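# Flip a clear plastic sheet across an open card holder

## Task

An open card holder lies on the table. A clear plastic sheet, attached at the spine the way a page is, rests on top of the pages in the half that carries the strap. Turn that sheet over the spine so it ends up on the other half, lying flat and fully spread. The card holder must finish open and flat on the table. Never lift a stack of pages steeply, alone or together with the whole holder, because that fails the task. Everything must settle soon after you stop, and anything kept in place only by the robot at the end does not count. When done, release and move the grippers away.

## Robot and tools

Robot: two arms, left_arm and right_arm. Each has a parallel gripper whose fingers point along the gripper's own +z axis and close along its y axis. The reported hand position is the point between the finger pads, just under 1 cm behind the tips. Joint ranges in rad, from base to gripper: waist -2.618 to 3.054, shoulder 0.000 to 3.142, elbow 0.000 to 3.142, wrist pitch -1.571 to 1.571, wrist yaw -1.571 to 1.571, wrist roll -2.094 to 2.094.

Scene frame, used for reported poses: the origin sits at table-top height, midway between the arms and about 5 to 10 cm behind the near table edge. +x points out over the table, +z points up, and left_arm is on the +y side. The arm names do not match image sides. Printed positions can be slightly wrong, more so at long reach.

Row format, shared by execute_actions and move: one flat list of 14 numbers, each in [-1, 1]. The first 7 are for left_arm: dx, dy, dz, rx, ry, rz, opening. The next 7 are the same for right_arm. Both arms always need their 7 numbers. dx..rz are an offset, not a pose. They are expressed in that gripper's own axes and measured from the gripper's pose at the start of the action, or for a move, from the pose in the latest result that reports one. Scale: 1.0 = 0.6 m of translation or 180 degrees of rotation. rx, ry, rz together form one rotation vector. Opening is absolute, not an offset: +1 is fully open (0.087 m) and -1 is closed.

execute_actions(actions): a list of up to 15 actions. Each action is a table of up to 15 rows, one row per 1/30 s control step. If there are fewer rows, the last row holds for the rest of the 15 steps. Every row is measured from the action's start pose, not from the row before it. For the first action of a call, the start pose is the last pose reported in this scene. An empty list just returns state and images.

move(target, speed, blocking): target is one row as above. Each gripper travels in a straight line toward its target, and both paths finish together within 0.5 to 10 s, cut off at 10 s. speed is in m/s, from 0.002 to 0.5, default 0.25, with rotation capped at twice that in rad/s. The move does not avoid obstacles or the other arm. Grippers lag behind the path and can overshoot speed, especially near full reach. A faster move, or a target set deeper past contact, presses harder. The opening is applied at the start. With blocking=false you get control back after 0.5 s. Use wait(0) to check progress, and call wait or stop before sending new actions. The extra 'move:' line reports the ending (done, off_target, moving, held, fault), any limits that acted (paced = the pose was clipped; held = a check blocked some steps, after which the arm may jump faster), and each gripper's distance from its target.

wait(seconds): 0 to 10 s. The arms keep their last command, and a running move continues. stop(): brakes a running move, and the arm needs some distance to do so. The fingers keep moving. zoom_image(camera, region): region is [x0, y0, x1, y1] in pixels of that camera's last image, at most 504x504. Cameras are cam_high, cam_low, cam_left_wrist and cam_right_wrist, all 504x504. finished_scene(scene): ends the scene with the given number (1 or 2) and cannot be undone.

Controller behaviour: at each step the commanded pose is clipped to within 70 mm and 16 degrees of the measured pose. Position wins over orientation. After an action the arm goes no further than its last clipped pose, so large moves need several actions. Joint friction can leave the hand up to about 31 mm short, and very small commands may do nothing. 'Hand target' lines show where each arm is currently being driven. A 'pose unreachable' line means the clearance check changed or blocked that arm's command. HELD in step readings marks steps where that arm was held back. Elbows stop just short of straight. To keep an arm still, send it the offset back to its wanted pose in your first call, then zeros, with its intended opening each time.

Gripping: grip_measured uses the same scale as the commanded opening. To hold something, command about 0.02 below the reading; command less for a lighter hold. Readings can be off by about 1 mm. Each finger pad gives about 20 N, and a fast close squeezes harder.

Hazards: the bar under the bases and the plate behind it can stand up to about 3 cm above the table, and there is no warning before contact. Don't let the arms collide or press hard on each other. Don't knock rigid items off the table. Avoid drops, slams and heavy pushes. Holding loads heats motors: a MOTOR HOT warning comes at 75 °C, a 10 s stop at 90 °C, and at 100 °C the arm goes limp and falls. The simulation keeps running while you think, and the robot holds your last command in the meantime.

Suggested order: locate the sheet's free edge and the spine, grasp or lift only the sheet's free edge gently, and sweep it over the spine in an arc. Lay it down flat on the other half without raising any page stack steeply. Release, check that everything has settled and the holder is open flat, move both arms clear, then call finished_scene.

Each tool is called after ">>>" as a command line: name --argument value for each argument, lists and objects as JSON in quotes; but a table of rows of numbers goes row by row, as --pt "numbers of a row", without its own name.

## Session

>>> execute_actions --actions '[]'

Scene clock: 0.00 s.
left_arm: end_effector_position=(+0.3613, +0.3146, +0.3639) grip_measured=+0.985 end_effector_quat_wxyz=(+0.724, +0.000, +0.690, -0.001) | right_arm: end_effector_position=(+0.3865, -0.3241, +0.3366) grip_measured=+0.987 end_effector_quat_wxyz=(+0.700, -0.007, +0.714, -0.008)
Joint positions: left_arm=[0.011 1.032 1.041 0.007 0.011 0.01  0.087] | right_arm=[-0.002  1.042  1.061 -0.007  0.011  0.004  0.087]
Joint velocities: left_arm=[ 0.002  0.002  0.017  0.022 -0.022  0.007  0.001] | right_arm=[-0.012 -0.007  0.012 -0.066 -0.037  0.081 -0.   ]
Motor temperatures (°C, as the motors report them): left_arm=[20 21 22 23 25 22] | right_arm=[22 24 21 24 25 24]
Hand target (left_arm): +0.361, +0.315, +0.364; +0.724, +0.000, +0.690, -0.001
Hand target (right_arm): +0.386, -0.324, +0.337; +0.700, -0.007, +0.714, -0.008

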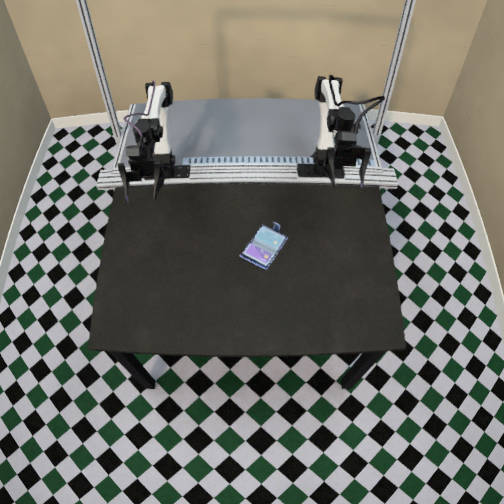

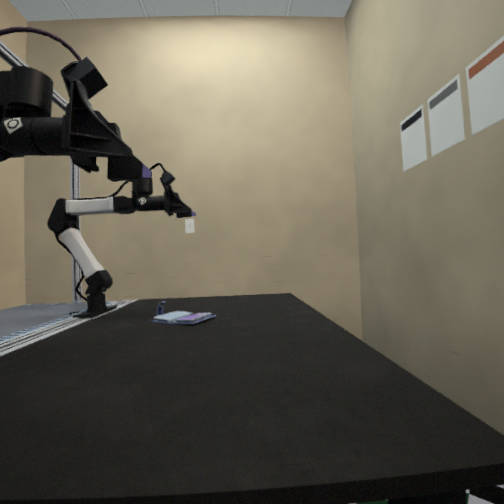

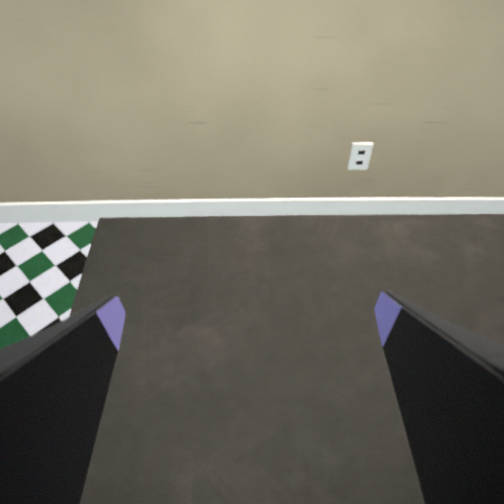

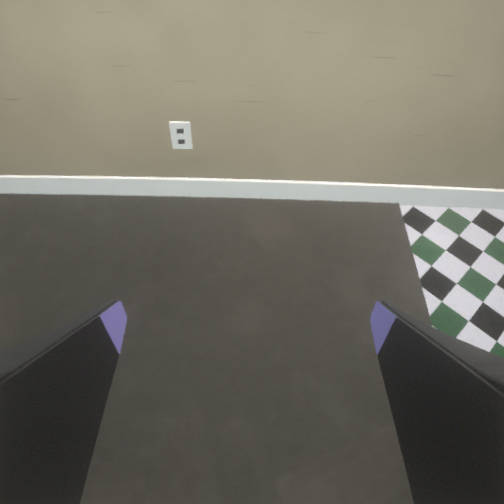

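>>> zoom_image --camera "cam_high" --region '[225,210,305,280]'

>>> zoom_image --camera "cam_low" --region '[140,290,230,335]'

Region (225, 210, 305, 280) of cam_high's 504x504 image, scaled by 6.300, with more detail than that image has; it fills the top 441 rows of this view, and the rest is white.

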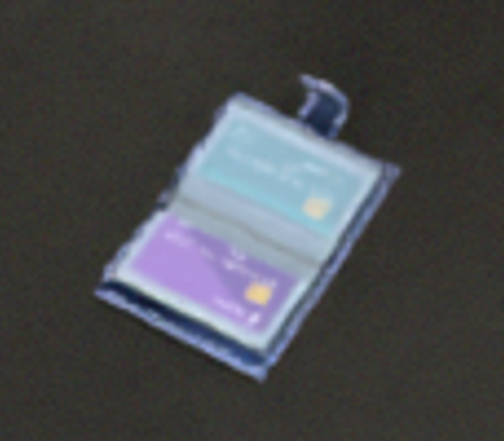

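Region (140, 290, 230, 335) of cam_low's 504x504 image, scaled by 5.600, with more detail than that image has.

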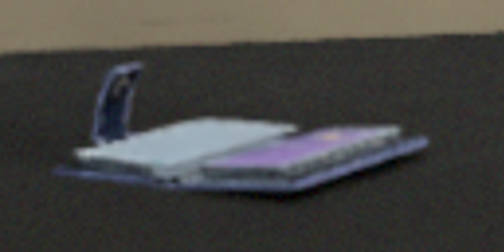

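>>> move --target '[0.3,-0.38,-0.13,0,0.515,0,1,0,0,0,0,0,0,1]' --speed 0.4

>>> move --target '[-0.05,0,0.08,0,0,-0.34,1,0,0,0,0,0,0,1]' --speed 0.4

Scene clock: 13.57 s.
left_arm: end_effector_position=(+0.2928, +0.0891, +0.1826) grip_measured=+0.985 end_effector_quat_wxyz=(+0.062, +0.000, +0.997, -0.054) | right_arm: end_effector_position=(+0.3865, -0.3241, +0.3366) grip_measured=+0.987 end_effector_quat_wxyz=(+0.700, -0.007, +0.714, -0.008)
Joint positions: left_arm=[-0.552  2.05   2.159 -1.551  0.035 -0.557  0.087] | right_arm=[-0.002  1.042  1.061 -0.007  0.011  0.004  0.087]
Joint velocities: left_arm=[-0.002 -0.012  0.017 -0.007 -0.007 -0.007 -0.   ] | right_arm=[-0.007 -0.012 -0.002  0.007 -0.022  0.066 -0.001]
Motor temperatures (°C, as the motors report them): left_arm=[20 21 24 26 25 22] | right_arm=[22 24 23 27 25 24]
Hand target (left_arm): +0.293, +0.085, +0.184; +0.058, -0.002, +0.997, -0.059
Hand target (right_arm): +0.386, -0.324, +0.337; +0.700, -0.007, +0.714, -0.008
Off the commanded pose (left_arm): 0.003 m, 9 deg.
Off the commanded pose (right_arm): 0.000 m, 0 deg.
joint sent to its limit (left arm) — the command would take joint 4 (wrist pitch) past its lower limit, so that joint was sent only as far as its limit.
move: off_target (left_arm)

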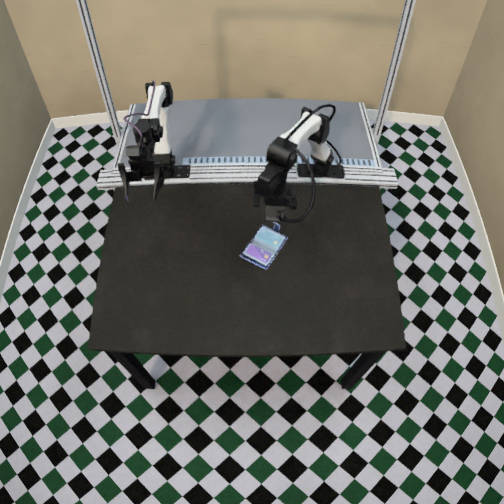

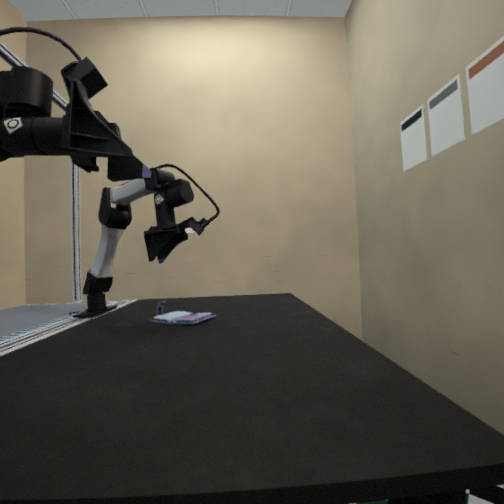

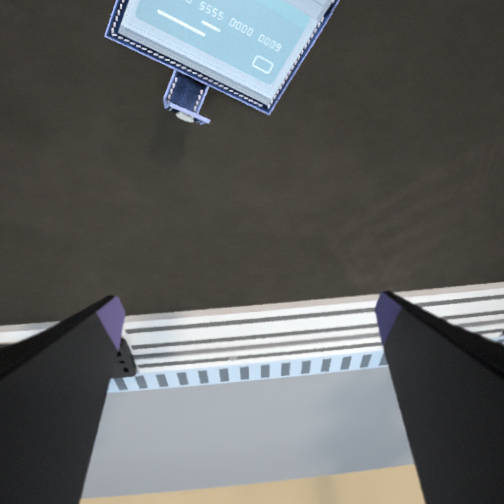

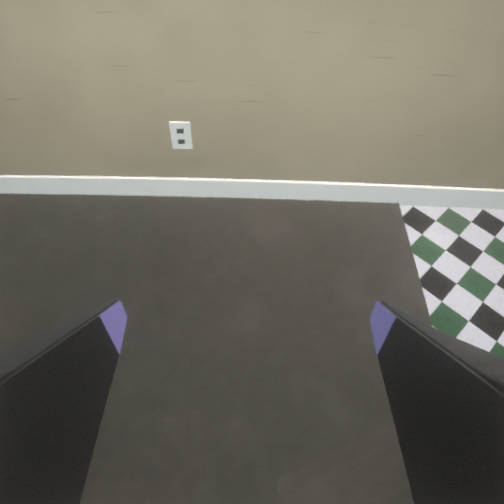

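Scene clock: 15.60 s.
left_arm: end_effector_position=(+0.3257, +0.0840, +0.1357) grip_measured=+0.985 end_effector_quat_wxyz=(+0.022, -0.500, +0.863, -0.066) | right_arm: end_effector_position=(+0.3865, -0.3241, +0.3366) grip_measured=+0.987 end_effector_quat_wxyz=(+0.700, -0.007, +0.714, -0.008)
Joint positions: left_arm=[-0.471  1.994  1.863 -1.34   0.039 -1.525  0.087] | right_arm=[-0.002  1.042  1.061 -0.007  0.011  0.004  0.087]
Joint velocities: left_arm=[-0.007  0.007  0.007  0.037 -0.066 -0.11  -0.   ] | right_arm=[-0.007 -0.022 -0.022 -0.037 -0.037 -0.095 -0.   ]
Motor temperatures (°C, as the motors report them): left_arm=[20 22 24 26 25 22] | right_arm=[22 24 24 28 25 24]
Hand target (left_arm): +0.328, +0.085, +0.139; +0.027, -0.507, +0.858, -0.078
Hand target (right_arm): +0.386, -0.324, +0.337; +0.700, -0.007, +0.714, -0.008
Off the commanded pose (left_arm): 0.004 m, 2 deg.
Off the commanded pose (right_arm): 0.000 m, 0 deg.
move: done

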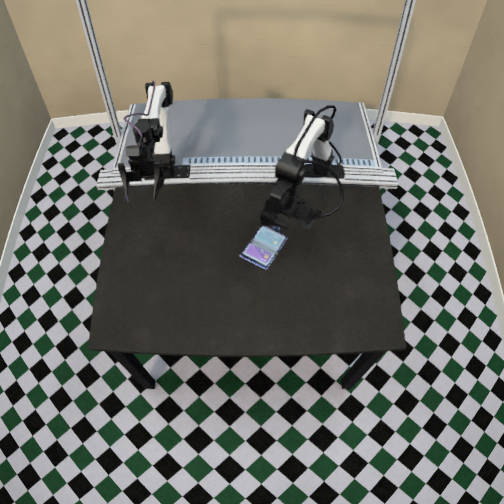

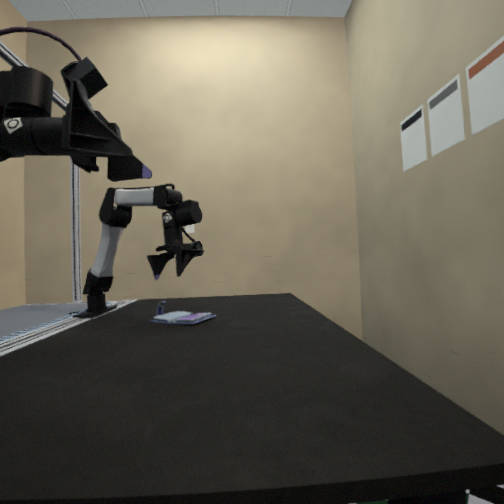

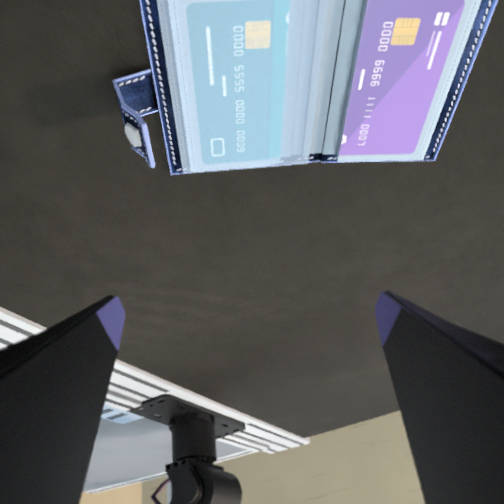

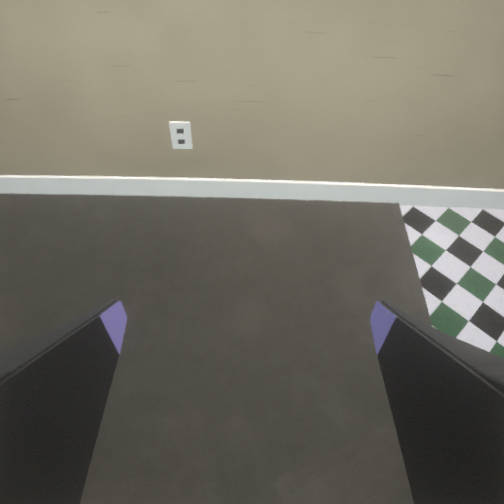

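>>> move --target '[-0.03,-0.03,0.125,-0.043,0.015,-0.015,1,0,0,0,0,0,0,1]'

Scene clock: 18.90 s.
left_arm: end_effector_position=(+0.3507, +0.0878, +0.0586) grip_measured=+0.985 end_effector_quat_wxyz=(-0.037, -0.521, +0.852, -0.005) | right_arm: end_effector_position=(+0.3865, -0.3241, +0.3366) grip_measured=+0.987 end_effector_quat_wxyz=(+0.700, -0.007, +0.714, -0.008)
Joint positions: left_arm=[-0.424  2.247  1.939 -1.333  0.07  -1.522  0.087] | right_arm=[-0.002  1.042  1.061 -0.007  0.011  0.004  0.087]
Joint velocities: left_arm=[-0.002  0.012  0.012 -0.051 -0.007  0.095  0.   ] | right_arm=[-0.022  0.002 -0.002 -0.007 -0.051  0.022  0.001]
Motor temperatures (°C, as the motors report them): left_arm=[20 23 24 25 25 22] | right_arm=[22 24 24 28 25 24]
Hand target (left_arm): +0.358, +0.085, +0.064; -0.033, -0.519, +0.854, -0.020
Hand target (right_arm): +0.386, -0.324, +0.337; +0.700, -0.007, +0.714, -0.008
Off the commanded pose (left_arm): 0.009 m, 2 deg.
Off the commanded pose (right_arm): 0.000 m, 0 deg.
move: done

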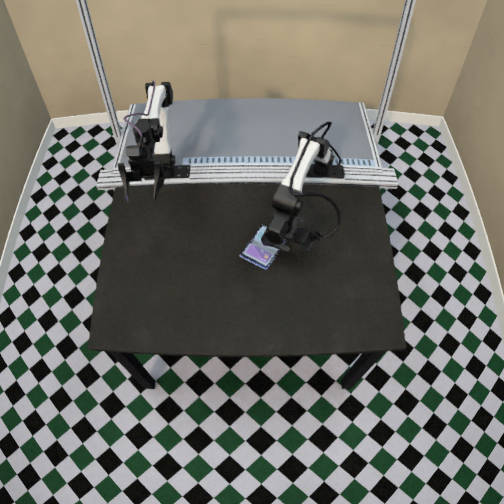

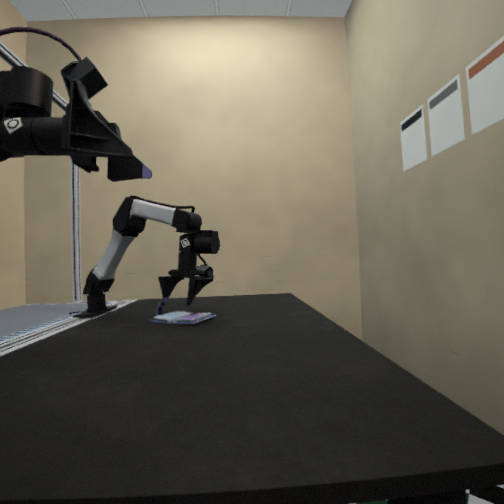

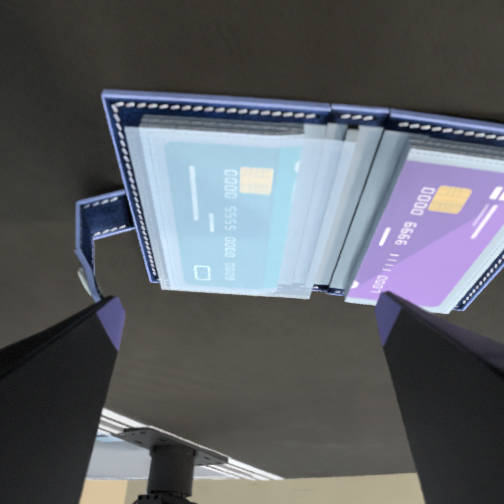

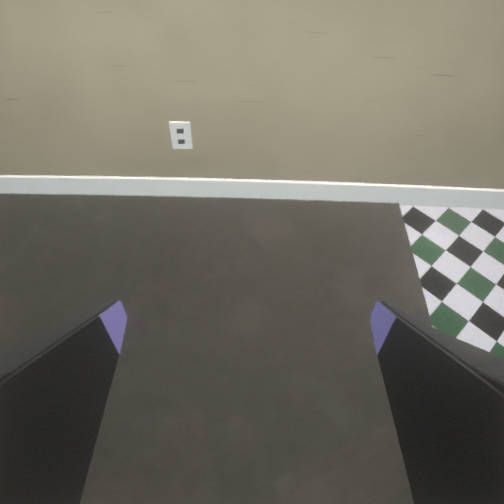

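>>> execute_actions --actions '[[[0,0,0,0,0,0.02,-0.1,0,0,0,0,0,0,1]],[[0,0.025,0.03,0,-0.02,0,-0.1,0,0,0,0,0,0,1]],[[0,0,0.015,0,0,0,-0.1,0,0,0,0,0,0,1]]]'

>>> zoom_image --camera "cam_low" --region '[140,280,230,335]'

Scene clock: 22.90 s.
left_arm: end_effector_position=(+0.3302, +0.0983, +0.0328) grip_measured=-0.100 end_effector_quat_wxyz=(-0.027, -0.498, +0.866, +0.025) | right_arm: end_effector_position=(+0.3865, -0.3241, +0.3366) grip_measured=+0.987 end_effector_quat_wxyz=(+0.700, -0.007, +0.714, -0.008)
Joint positions: left_arm=[-0.443  2.206  1.779 -1.249  0.02  -1.487  0.039] | right_arm=[-0.002  1.042  1.061 -0.007  0.011  0.004  0.087]
Joint velocities: left_arm=[-0.002 -0.012  0.012 -0.007 -0.022  0.051  0.001] | right_arm=[-0.002 -0.002 -0.012  0.037  0.007 -0.022 -0.001]
Motor temperatures (°C, as the motors report them): left_arm=[20 24 25 25 25 22] | right_arm=[22 24 24 29 25 24]
Hand target (left_arm): +0.330, +0.098, +0.027; -0.026, -0.498, +0.867, +0.024
Hand target (right_arm): +0.386, -0.324, +0.337; +0.700, -0.007, +0.714, -0.008
Off the commanded pose (left_arm): 0.006 m, 0 deg.
Off the commanded pose (right_arm): 0.000 m, 0 deg.
Step readings (end_effector_position; steps 1 to 15: 1st action; 16 to 30: 2nd action; 31 to 45: 3rd action):
0: left_arm (+0.3507, +0.0878, +0.0587) | right_arm (+0.3865, -0.3241, +0.3366)
1: left_arm (+0.3504, +0.0879, +0.0587) | right_arm (+0.3865, -0.3241, +0.3366)
2: left_arm (+0.3501, +0.0881, +0.0587) | right_arm (+0.3865, -0.3241, +0.3366)
4: left_arm (+0.3496, +0.0884, +0.0587) | right_arm (+0.3865, -0.3241, +0.3366)
8: left_arm (+0.3491, +0.0886, +0.0587) | right_arm (+0.3865, -0.3241, +0.3366)
15: left_arm (+0.3488, +0.0888, +0.0587) | right_arm (+0.3865, -0.3241, +0.3366)
16: left_arm (+0.3483, +0.0900, +0.0560) | right_arm (+0.3865, -0.3241, +0.3366)
17: left_arm (+0.3435, +0.0929, +0.0519) | right_arm (+0.3865, -0.3241, +0.3366)
19: left_arm (+0.3312, +0.0977, +0.0442) | right_arm (+0.3865, -0.3241, +0.3366)
23: left_arm (+0.3261, +0.0988, +0.0368) | right_arm (+0.3865, -0.3241, +0.3366)
30: left_arm (+0.3312, +0.0978, +0.0359) | right_arm (+0.3865, -0.3241, +0.3366)
31: left_arm (+0.3314, +0.0977, +0.0354) | right_arm (+0.3865, -0.3241, +0.3366)
32: left_arm (+0.3312, +0.0978, +0.0349) | right_arm (+0.3865, -0.3241, +0.3366)
34: left_arm (+0.3301, +0.0983, +0.0334) | right_arm (+0.3865, -0.3241, +0.3366)
38: left_arm (+0.3297, +0.0985, +0.0329) | right_arm (+0.3865, -0.3241, +0.3366)
45: end_effector_position above

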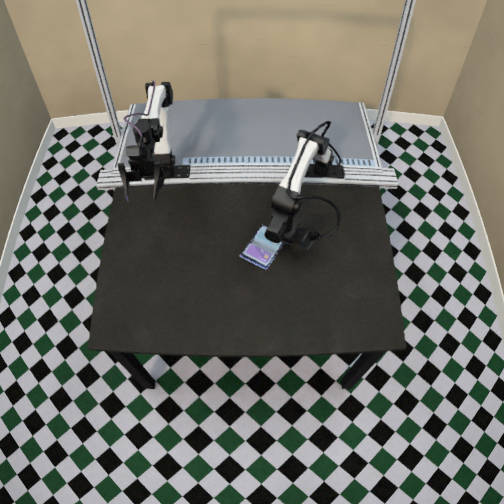

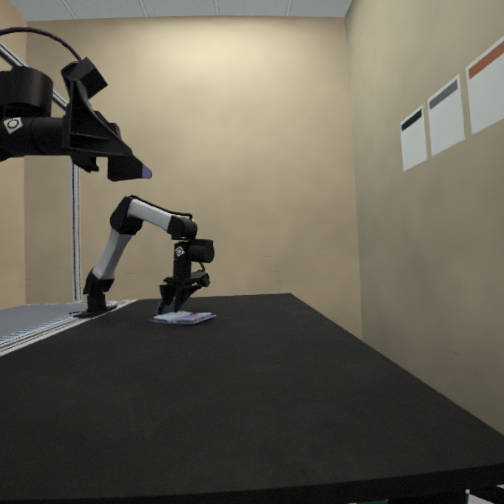

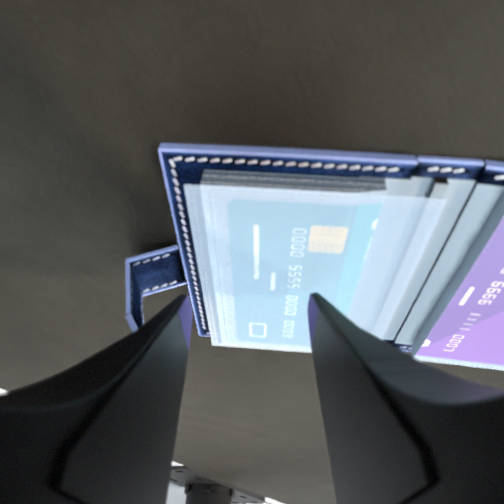

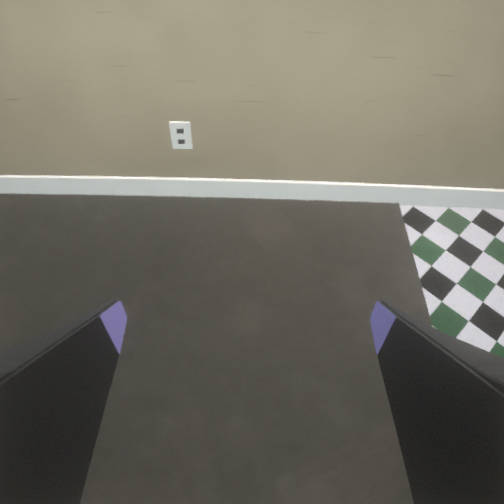

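Region (140, 280, 230, 335) of cam_low's 504x504 image, scaled by 5.600, with more detail than that image has.

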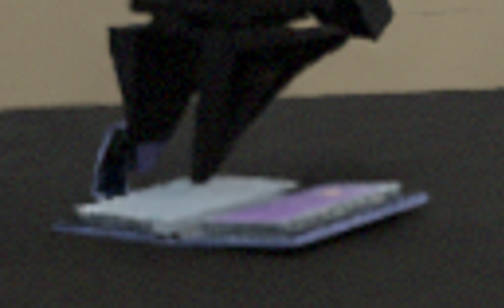

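>>> move --target '[0.02,-0.004,0.032,0.05,0,0,-0.05,0,0,0,0,0,0,1]' --speed 0.05

>>> zoom_image --camera "cam_low" --region '[140,280,230,335]'

Scene clock: 27.47 s.
left_arm: end_effector_position=(+0.3260, +0.0965, +0.0227) grip_measured=-0.050 end_effector_quat_wxyz=(+0.011, -0.501, +0.865, -0.033) | right_arm: end_effector_position=(+0.3865, -0.3241, +0.3366) grip_measured=+0.987 end_effector_quat_wxyz=(+0.700, -0.007, +0.714, -0.008)
Joint positions: left_arm=[-0.451  2.068  1.526 -0.997  0.023 -1.504  0.042] | right_arm=[-0.002  1.042  1.061 -0.007  0.011  0.004  0.087]
Joint velocities: left_arm=[ 0.002  0.007 -0.002  0.007 -0.007 -0.037 -0.   ] | right_arm=[-0.002 -0.012  0.002 -0.022  0.066 -0.11  -0.001]
Motor temperatures (°C, as the motors report them): left_arm=[20 26 25 25 25 22] | right_arm=[22 24 25 29 25 24]
Hand target (left_arm): +0.324, +0.088, +0.014; +0.012, -0.498, +0.866, -0.043
Hand target (right_arm): +0.386, -0.324, +0.337; +0.700, -0.007, +0.714, -0.008
Off the commanded pose (left_arm): 0.013 m, 1 deg.
Off the commanded pose (right_arm): 0.000 m, 0 deg.
move: off_target (left_arm)

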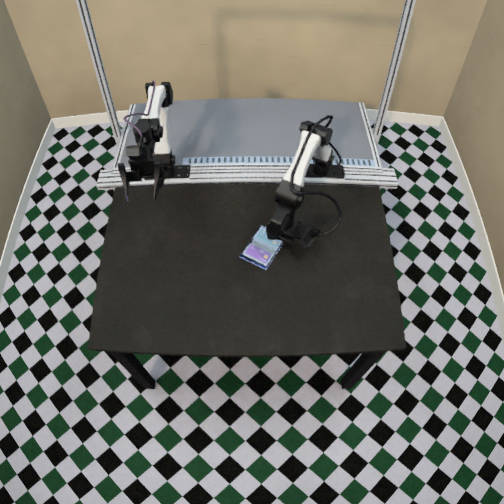

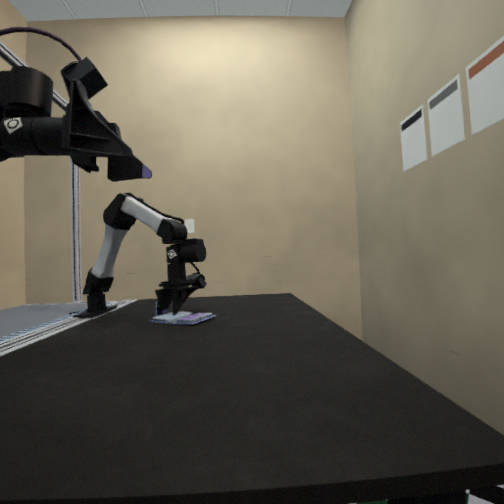

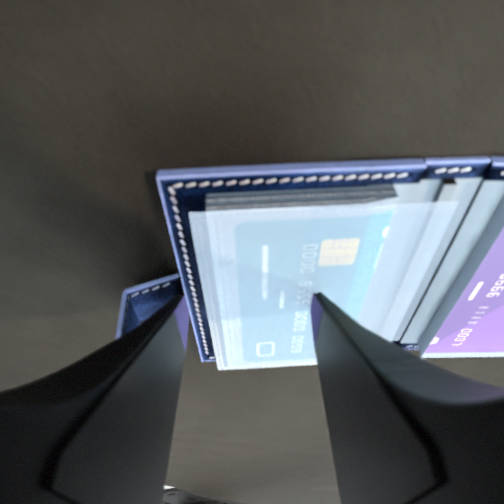

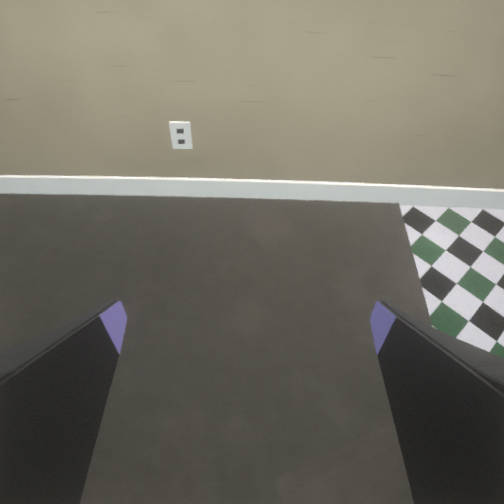

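Region (140, 280, 230, 335) of cam_low's 504x504 image, scaled by 5.600, with more detail than that image has.

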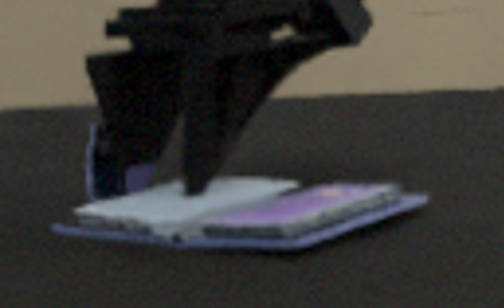

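>>> move --target '[-0.065,0,-0.04,0,0,0,-0.3,0,0,0,0,0,0,1]' --speed 0.1

>>> move --target '[0,0.035,0.02,0.25,0,0,-0.3,0,0,0,0,0,0,1]'

>>> zoom_image --camera "cam_low" --region '[140,280,230,335]'

Scene clock: 31.47 s.
left_arm: end_effector_position=(+0.3394, +0.1306, +0.0372) grip_measured=-0.300 end_effector_quat_wxyz=(+0.004, -0.504, +0.863, -0.027) | right_arm: end_effector_position=(+0.3865, -0.3241, +0.3366) grip_measured=+0.987 end_effector_quat_wxyz=(+0.700, -0.007, +0.714, -0.008)
Joint positions: left_arm=[-0.355  2.067  1.584 -1.076  0.029 -1.415  0.031] | right_arm=[-0.002  1.042  1.061 -0.007  0.011  0.004  0.087]
Joint velocities: left_arm=[-0.012 -0.007  0.002  0.007  0.037 -0.022  0.001] | right_arm=[-0.002  0.002  0.002  0.037 -0.022 -0.022  0.001]
Motor temperatures (°C, as the motors report them): left_arm=[20 27 25 25 25 22] | right_arm=[22 24 25 30 25 24]
Hand target (left_arm): +0.344, +0.131, +0.046; +0.012, -0.501, +0.865, -0.033
Hand target (right_arm): +0.386, -0.324, +0.337; +0.700, -0.007, +0.714, -0.008
Off the commanded pose (left_arm): 0.010 m, 1 deg.
Off the commanded pose (right_arm): 0.000 m, 0 deg.
move: done

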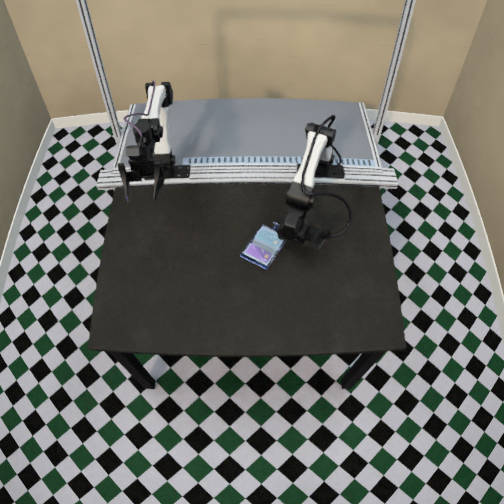

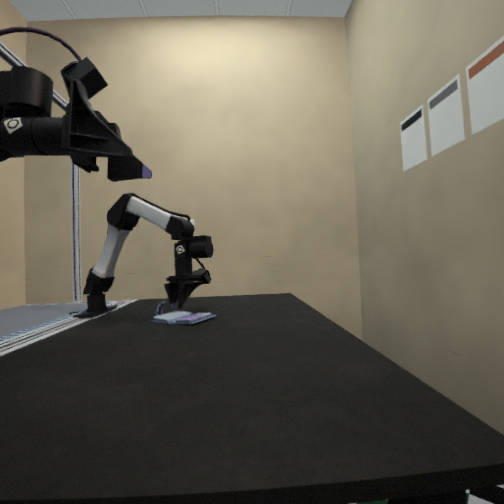

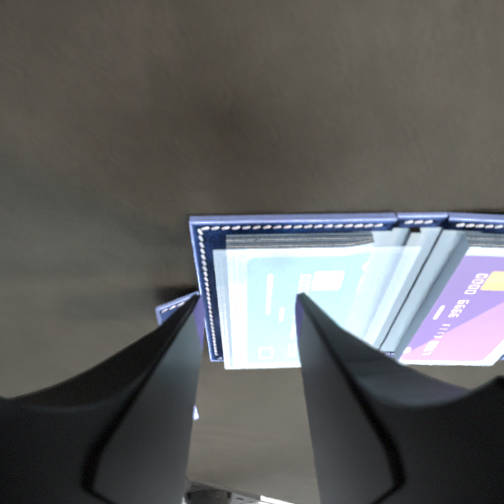

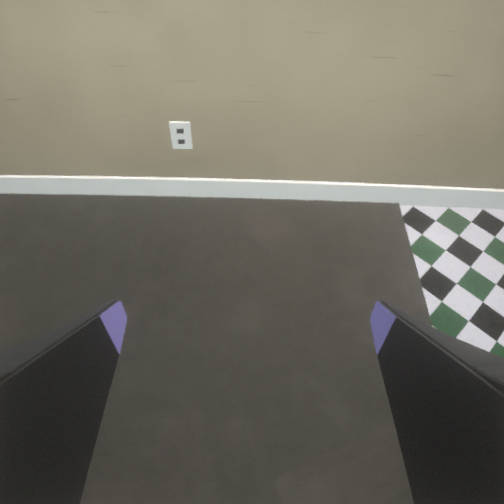

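Scene clock: 33.87 s.
left_arm: end_effector_position=(+0.3232, +0.1383, +0.0345) grip_measured=-0.300 end_effector_quat_wxyz=(+0.205, -0.453, +0.790, -0.358) | right_arm: end_effector_position=(+0.3865, -0.3241, +0.3366) grip_measured=+0.987 end_effector_quat_wxyz=(+0.700, -0.007, +0.714, -0.008)
Joint positions: left_arm=[-0.279  1.543  0.556  0.217  0.186 -1.404  0.031] | right_arm=[-0.002  1.042  1.061 -0.007  0.011  0.004  0.087]
Joint velocities: left_arm=[ 0.007  0.012  0.017  0.007 -0.051 -0.095 -0.001] | right_arm=[-0.007 -0.012 -0.022  0.007  0.007 -0.095 -0.   ]
Motor temperatures (°C, as the motors report them): left_arm=[20 27 25 25 25 22] | right_arm=[22 24 25 30 25 24]
Hand target (left_arm): +0.320, +0.141, +0.025; +0.200, -0.461, +0.790, -0.352
Hand target (right_arm): +0.386, -0.324, +0.337; +0.700, -0.007, +0.714, -0.008
Off the commanded pose (left_arm): 0.011 m, 2 deg.
Off the commanded pose (right_arm): 0.000 m, 0 deg.
move: off_target (left_arm)

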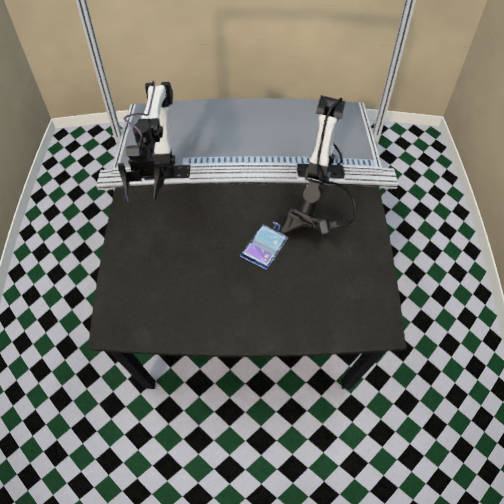

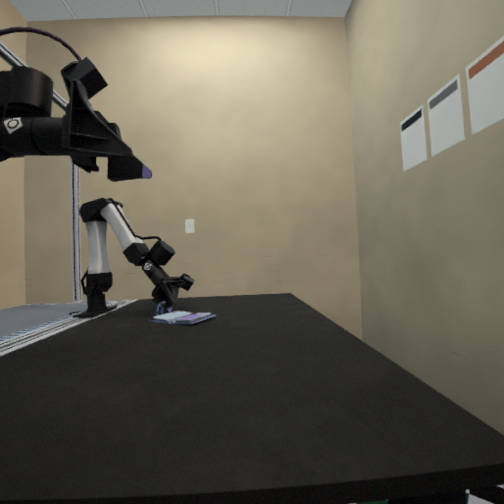

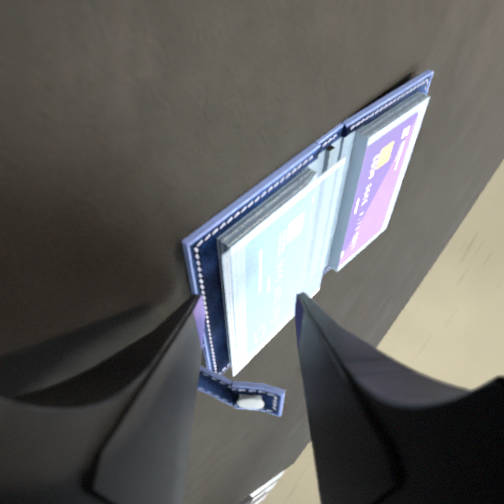

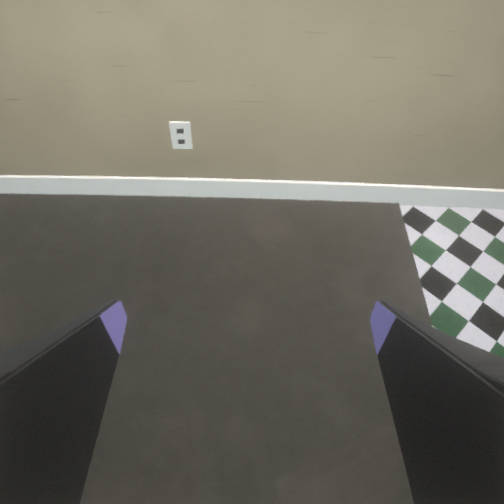

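Region (140, 280, 230, 335) of cam_low's 504x504 image, scaled by 5.600, with more detail than that image has.

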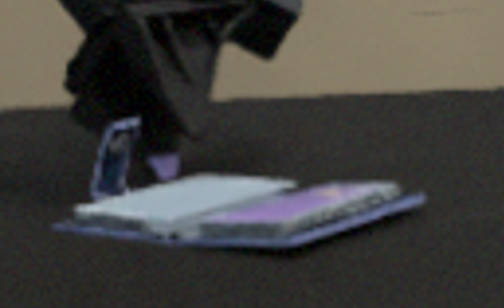

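>>> move --target '[0.012,0.012,0.035,0,0,0,-0.3,0,0,0,0,0,0,1]' --speed 0.03

>>> zoom_image --camera "cam_left_wrist" --region '[150,200,350,400]'

Scene clock: 36.67 s.
left_arm: end_effector_position=(+0.3298, +0.1286, +0.0255) grip_measured=-0.300 end_effector_quat_wxyz=(+0.209, -0.449, +0.788, -0.366) | right_arm: end_effector_position=(+0.3865, -0.3241, +0.3366) grip_measured=+0.987 end_effector_quat_wxyz=(+0.700, -0.007, +0.714, -0.008)
Joint positions: left_arm=[-0.303  1.614  0.556  0.308  0.175 -1.42   0.031] | right_arm=[-0.002  1.042  1.061 -0.007  0.011  0.004  0.087]
Joint velocities: left_arm=[-0.007  0.007 -0.002 -0.051  0.007 -0.022 -0.001] | right_arm=[-0.002  0.002 -0.002  0.066 -0.037  0.007 -0.   ]
Motor temperatures (°C, as the motors report them): left_arm=[20 26 25 25 25 22] | right_arm=[22 24 26 30 25 24]
Hand target (left_arm): +0.329, +0.127, +0.016; +0.205, -0.453, +0.790, -0.358
Hand target (right_arm): +0.386, -0.324, +0.337; +0.700, -0.007, +0.714, -0.008
Off the commanded pose (left_arm): 0.010 m, 1 deg.
Off the commanded pose (right_arm): 0.000 m, 0 deg.
move: done

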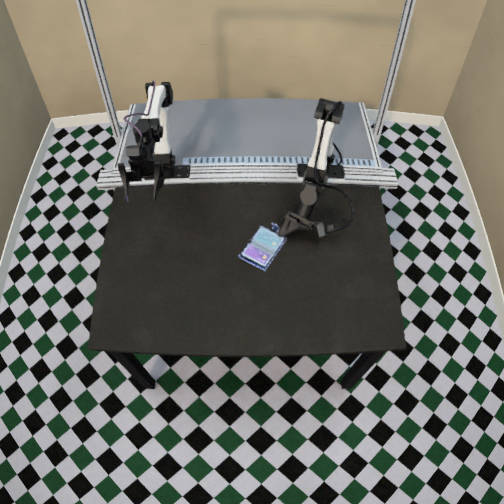

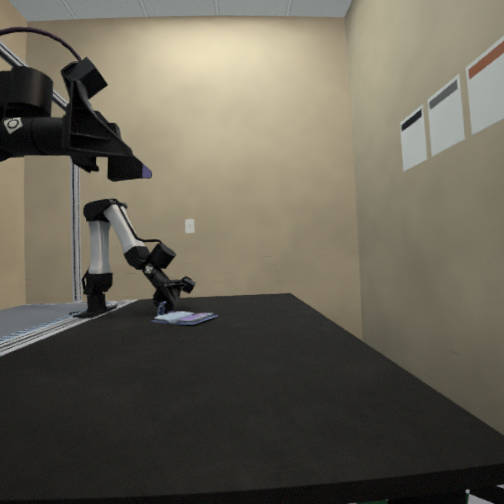

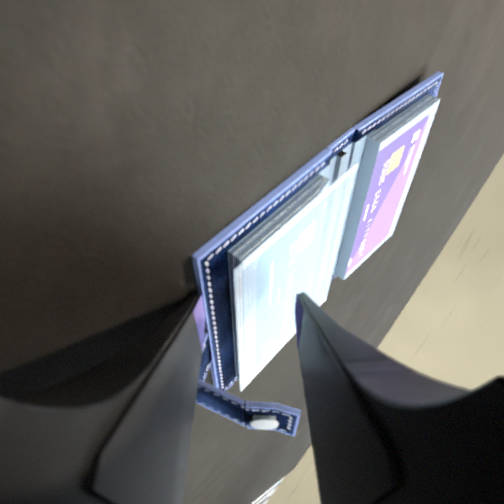

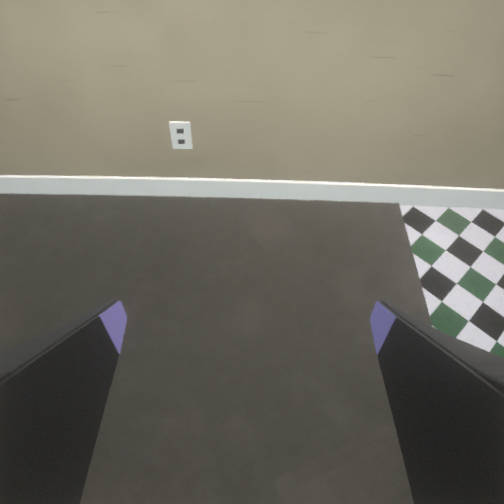

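Region (150, 200, 350, 400) of cam_left_wrist's 504x504 image, scaled by 2.520, with more detail than that image has.

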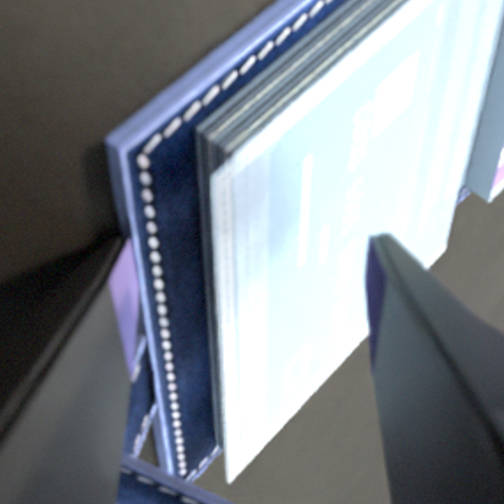

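>>> move --target '[-0.018,0,-0.022,0,0,0,-0.3,0,0,0,0,0,0,1]' --speed 0.03

>>> execute_actions --actions '[[[0,0,0,0,0,0,-0.58,0,0,0,0,0,0,1]],[[0,0,0.015,0,0,0,-0.58,0,0,0,0,0,0,1]]]'

>>> zoom_image --camera "cam_left_wrist" --region '[150,200,350,400]'

Scene clock: 40.87 s.
left_arm: end_effector_position=(+0.3307, +0.1402, +0.0324) grip_measured=-0.300 end_effector_quat_wxyz=(+0.211, -0.450, +0.786, -0.366) | right_arm: end_effector_position=(+0.3865, -0.3241, +0.3366) grip_measured=+0.987 end_effector_quat_wxyz=(+0.700, -0.007, +0.714, -0.008)
Joint positions: left_arm=[-0.262  1.577  0.556  0.271  0.199 -1.394  0.031] | right_arm=[-0.002  1.042  1.061 -0.007  0.011  0.004  0.087]
Joint velocities: left_arm=[-0.012 -0.007  0.012 -0.051 -0.007  0.037 -0.001] | right_arm=[ 0.007  0.007 -0.017  0.007 -0.037 -0.051 -0.   ]
Motor temperatures (°C, as the motors report them): left_arm=[20 26 25 26 25 22] | right_arm=[22 24 26 31 25 24]
Hand target (left_arm): +0.327, +0.143, +0.034; +0.209, -0.449, +0.788, -0.366
Hand target (right_arm): +0.386, -0.324, +0.337; +0.700, -0.007, +0.714, -0.008
Off the commanded pose (left_arm): 0.005 m, 0 deg.
Off the commanded pose (right_arm): 0.000 m, 0 deg.
move: done

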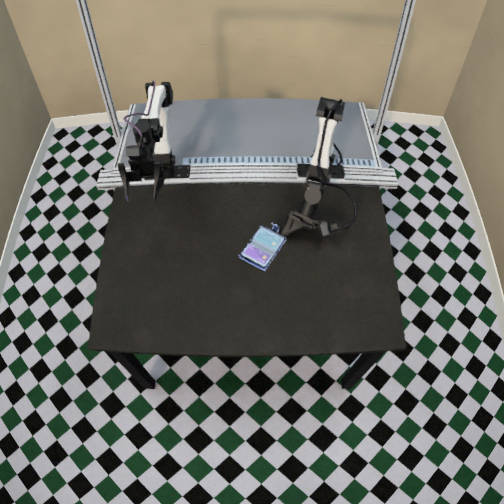

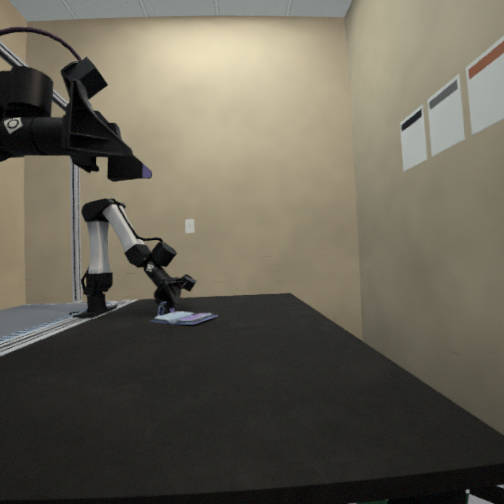

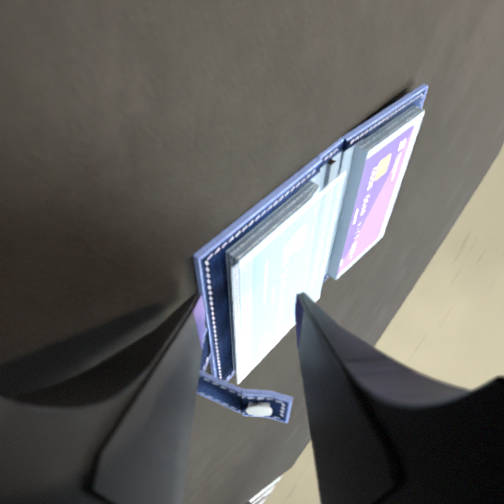

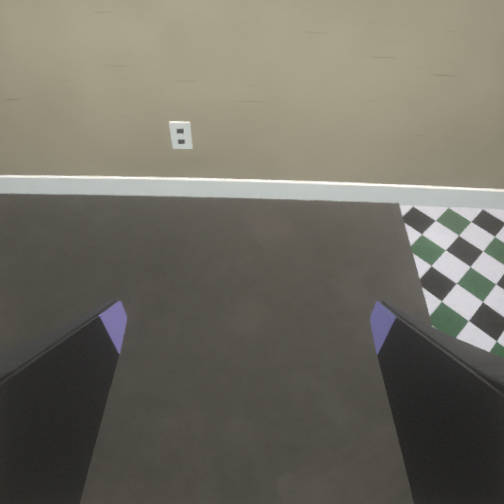

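Scene clock: 41.87 s.
left_arm: end_effector_position=(+0.3307, +0.1401, +0.0260) grip_measured=-0.580 end_effector_quat_wxyz=(+0.207, -0.452, +0.788, -0.362) | right_arm: end_effector_position=(+0.3865, -0.3241, +0.3366) grip_measured=+0.987 end_effector_quat_wxyz=(+0.700, -0.007, +0.714, -0.008)
Joint positions: left_arm=[-0.262  1.601  0.556  0.281  0.199 -1.394  0.018] | right_arm=[-0.002  1.042  1.061 -0.007  0.011  0.004  0.087]
Joint velocities: left_arm=[ 0.012  0.007  0.002  0.007 -0.037 -0.139  0.001] | right_arm=[ 0.007  0.017 -0.002 -0.037  0.007 -0.007 -0.   ]
Motor temperatures (°C, as the motors report them): left_arm=[20 26 25 26 25 22] | right_arm=[22 24 26 31 25 24]
Hand target (left_arm): +0.336, +0.137, +0.027; +0.211, -0.450, +0.786, -0.366
Hand target (right_arm): +0.386, -0.324, +0.337; +0.700, -0.007, +0.714, -0.008
Off the commanded pose (left_arm): 0.007 m, 1 deg.
Off the commanded pose (right_arm): 0.000 m, 0 deg.
Step readings (end_effector_position; steps 1 to 15: 1st action; 16 to 30: 2nd action):
0: left_arm (+0.3307, +0.1402, +0.0324) | right_arm (+0.3865, -0.3241, +0.3366)
1: left_arm (+0.3306, +0.1402, +0.0323) | right_arm (+0.3865, -0.3241, +0.3366)
2: left_arm (+0.3306, +0.1402, +0.0323) | right_arm (+0.3865, -0.3241, +0.3366)
4: left_arm (+0.3306, +0.1402, +0.0323) | right_arm (+0.3865, -0.3241, +0.3366)
8: left_arm (+0.3306, +0.1402, +0.0323) | right_arm (+0.3865, -0.3241, +0.3366)
15: left_arm (+0.3306, +0.1402, +0.0323) | right_arm (+0.3865, -0.3241, +0.3366)
16: left_arm (+0.3308, +0.1401, +0.0319) | right_arm (+0.3865, -0.3241, +0.3366)
17: left_arm (+0.3311, +0.1400, +0.0309) | right_arm (+0.3865, -0.3241, +0.3366)
19: left_arm (+0.3307, +0.1401, +0.0277) | right_arm (+0.3865, -0.3241, +0.3366)
23: left_arm (+0.3303, +0.1402, +0.0256) | right_arm (+0.3865, -0.3241, +0.3366)
30: end_effector_position above

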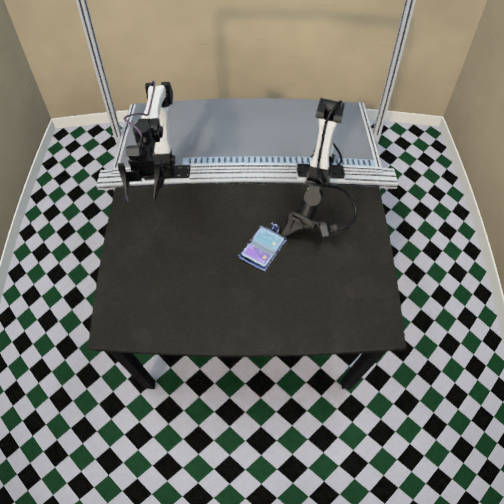

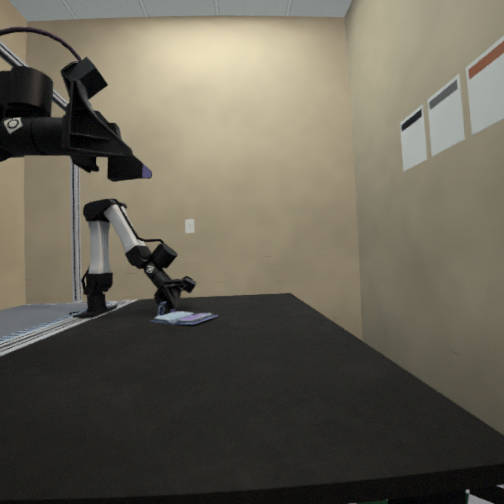

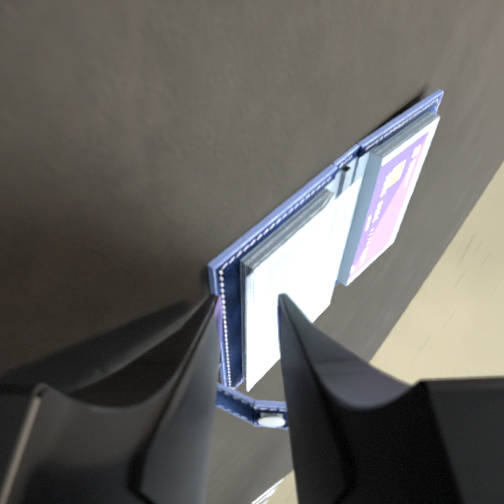

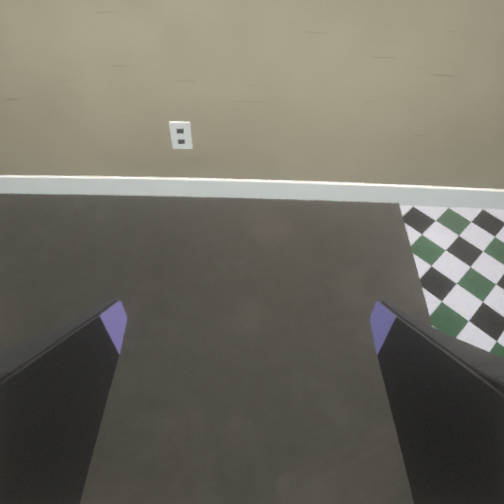

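Region (150, 200, 350, 400) of cam_left_wrist's 504x504 image, scaled by 2.520, with more detail than that image has.

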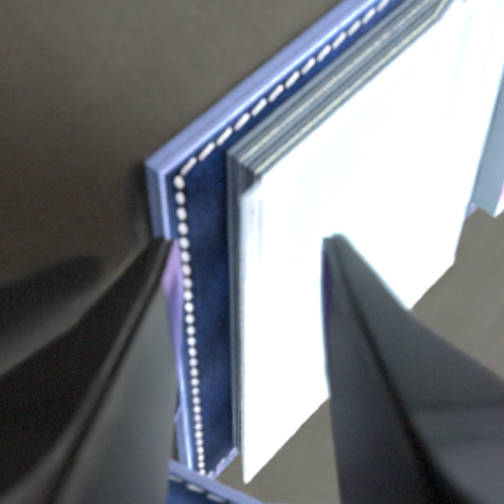

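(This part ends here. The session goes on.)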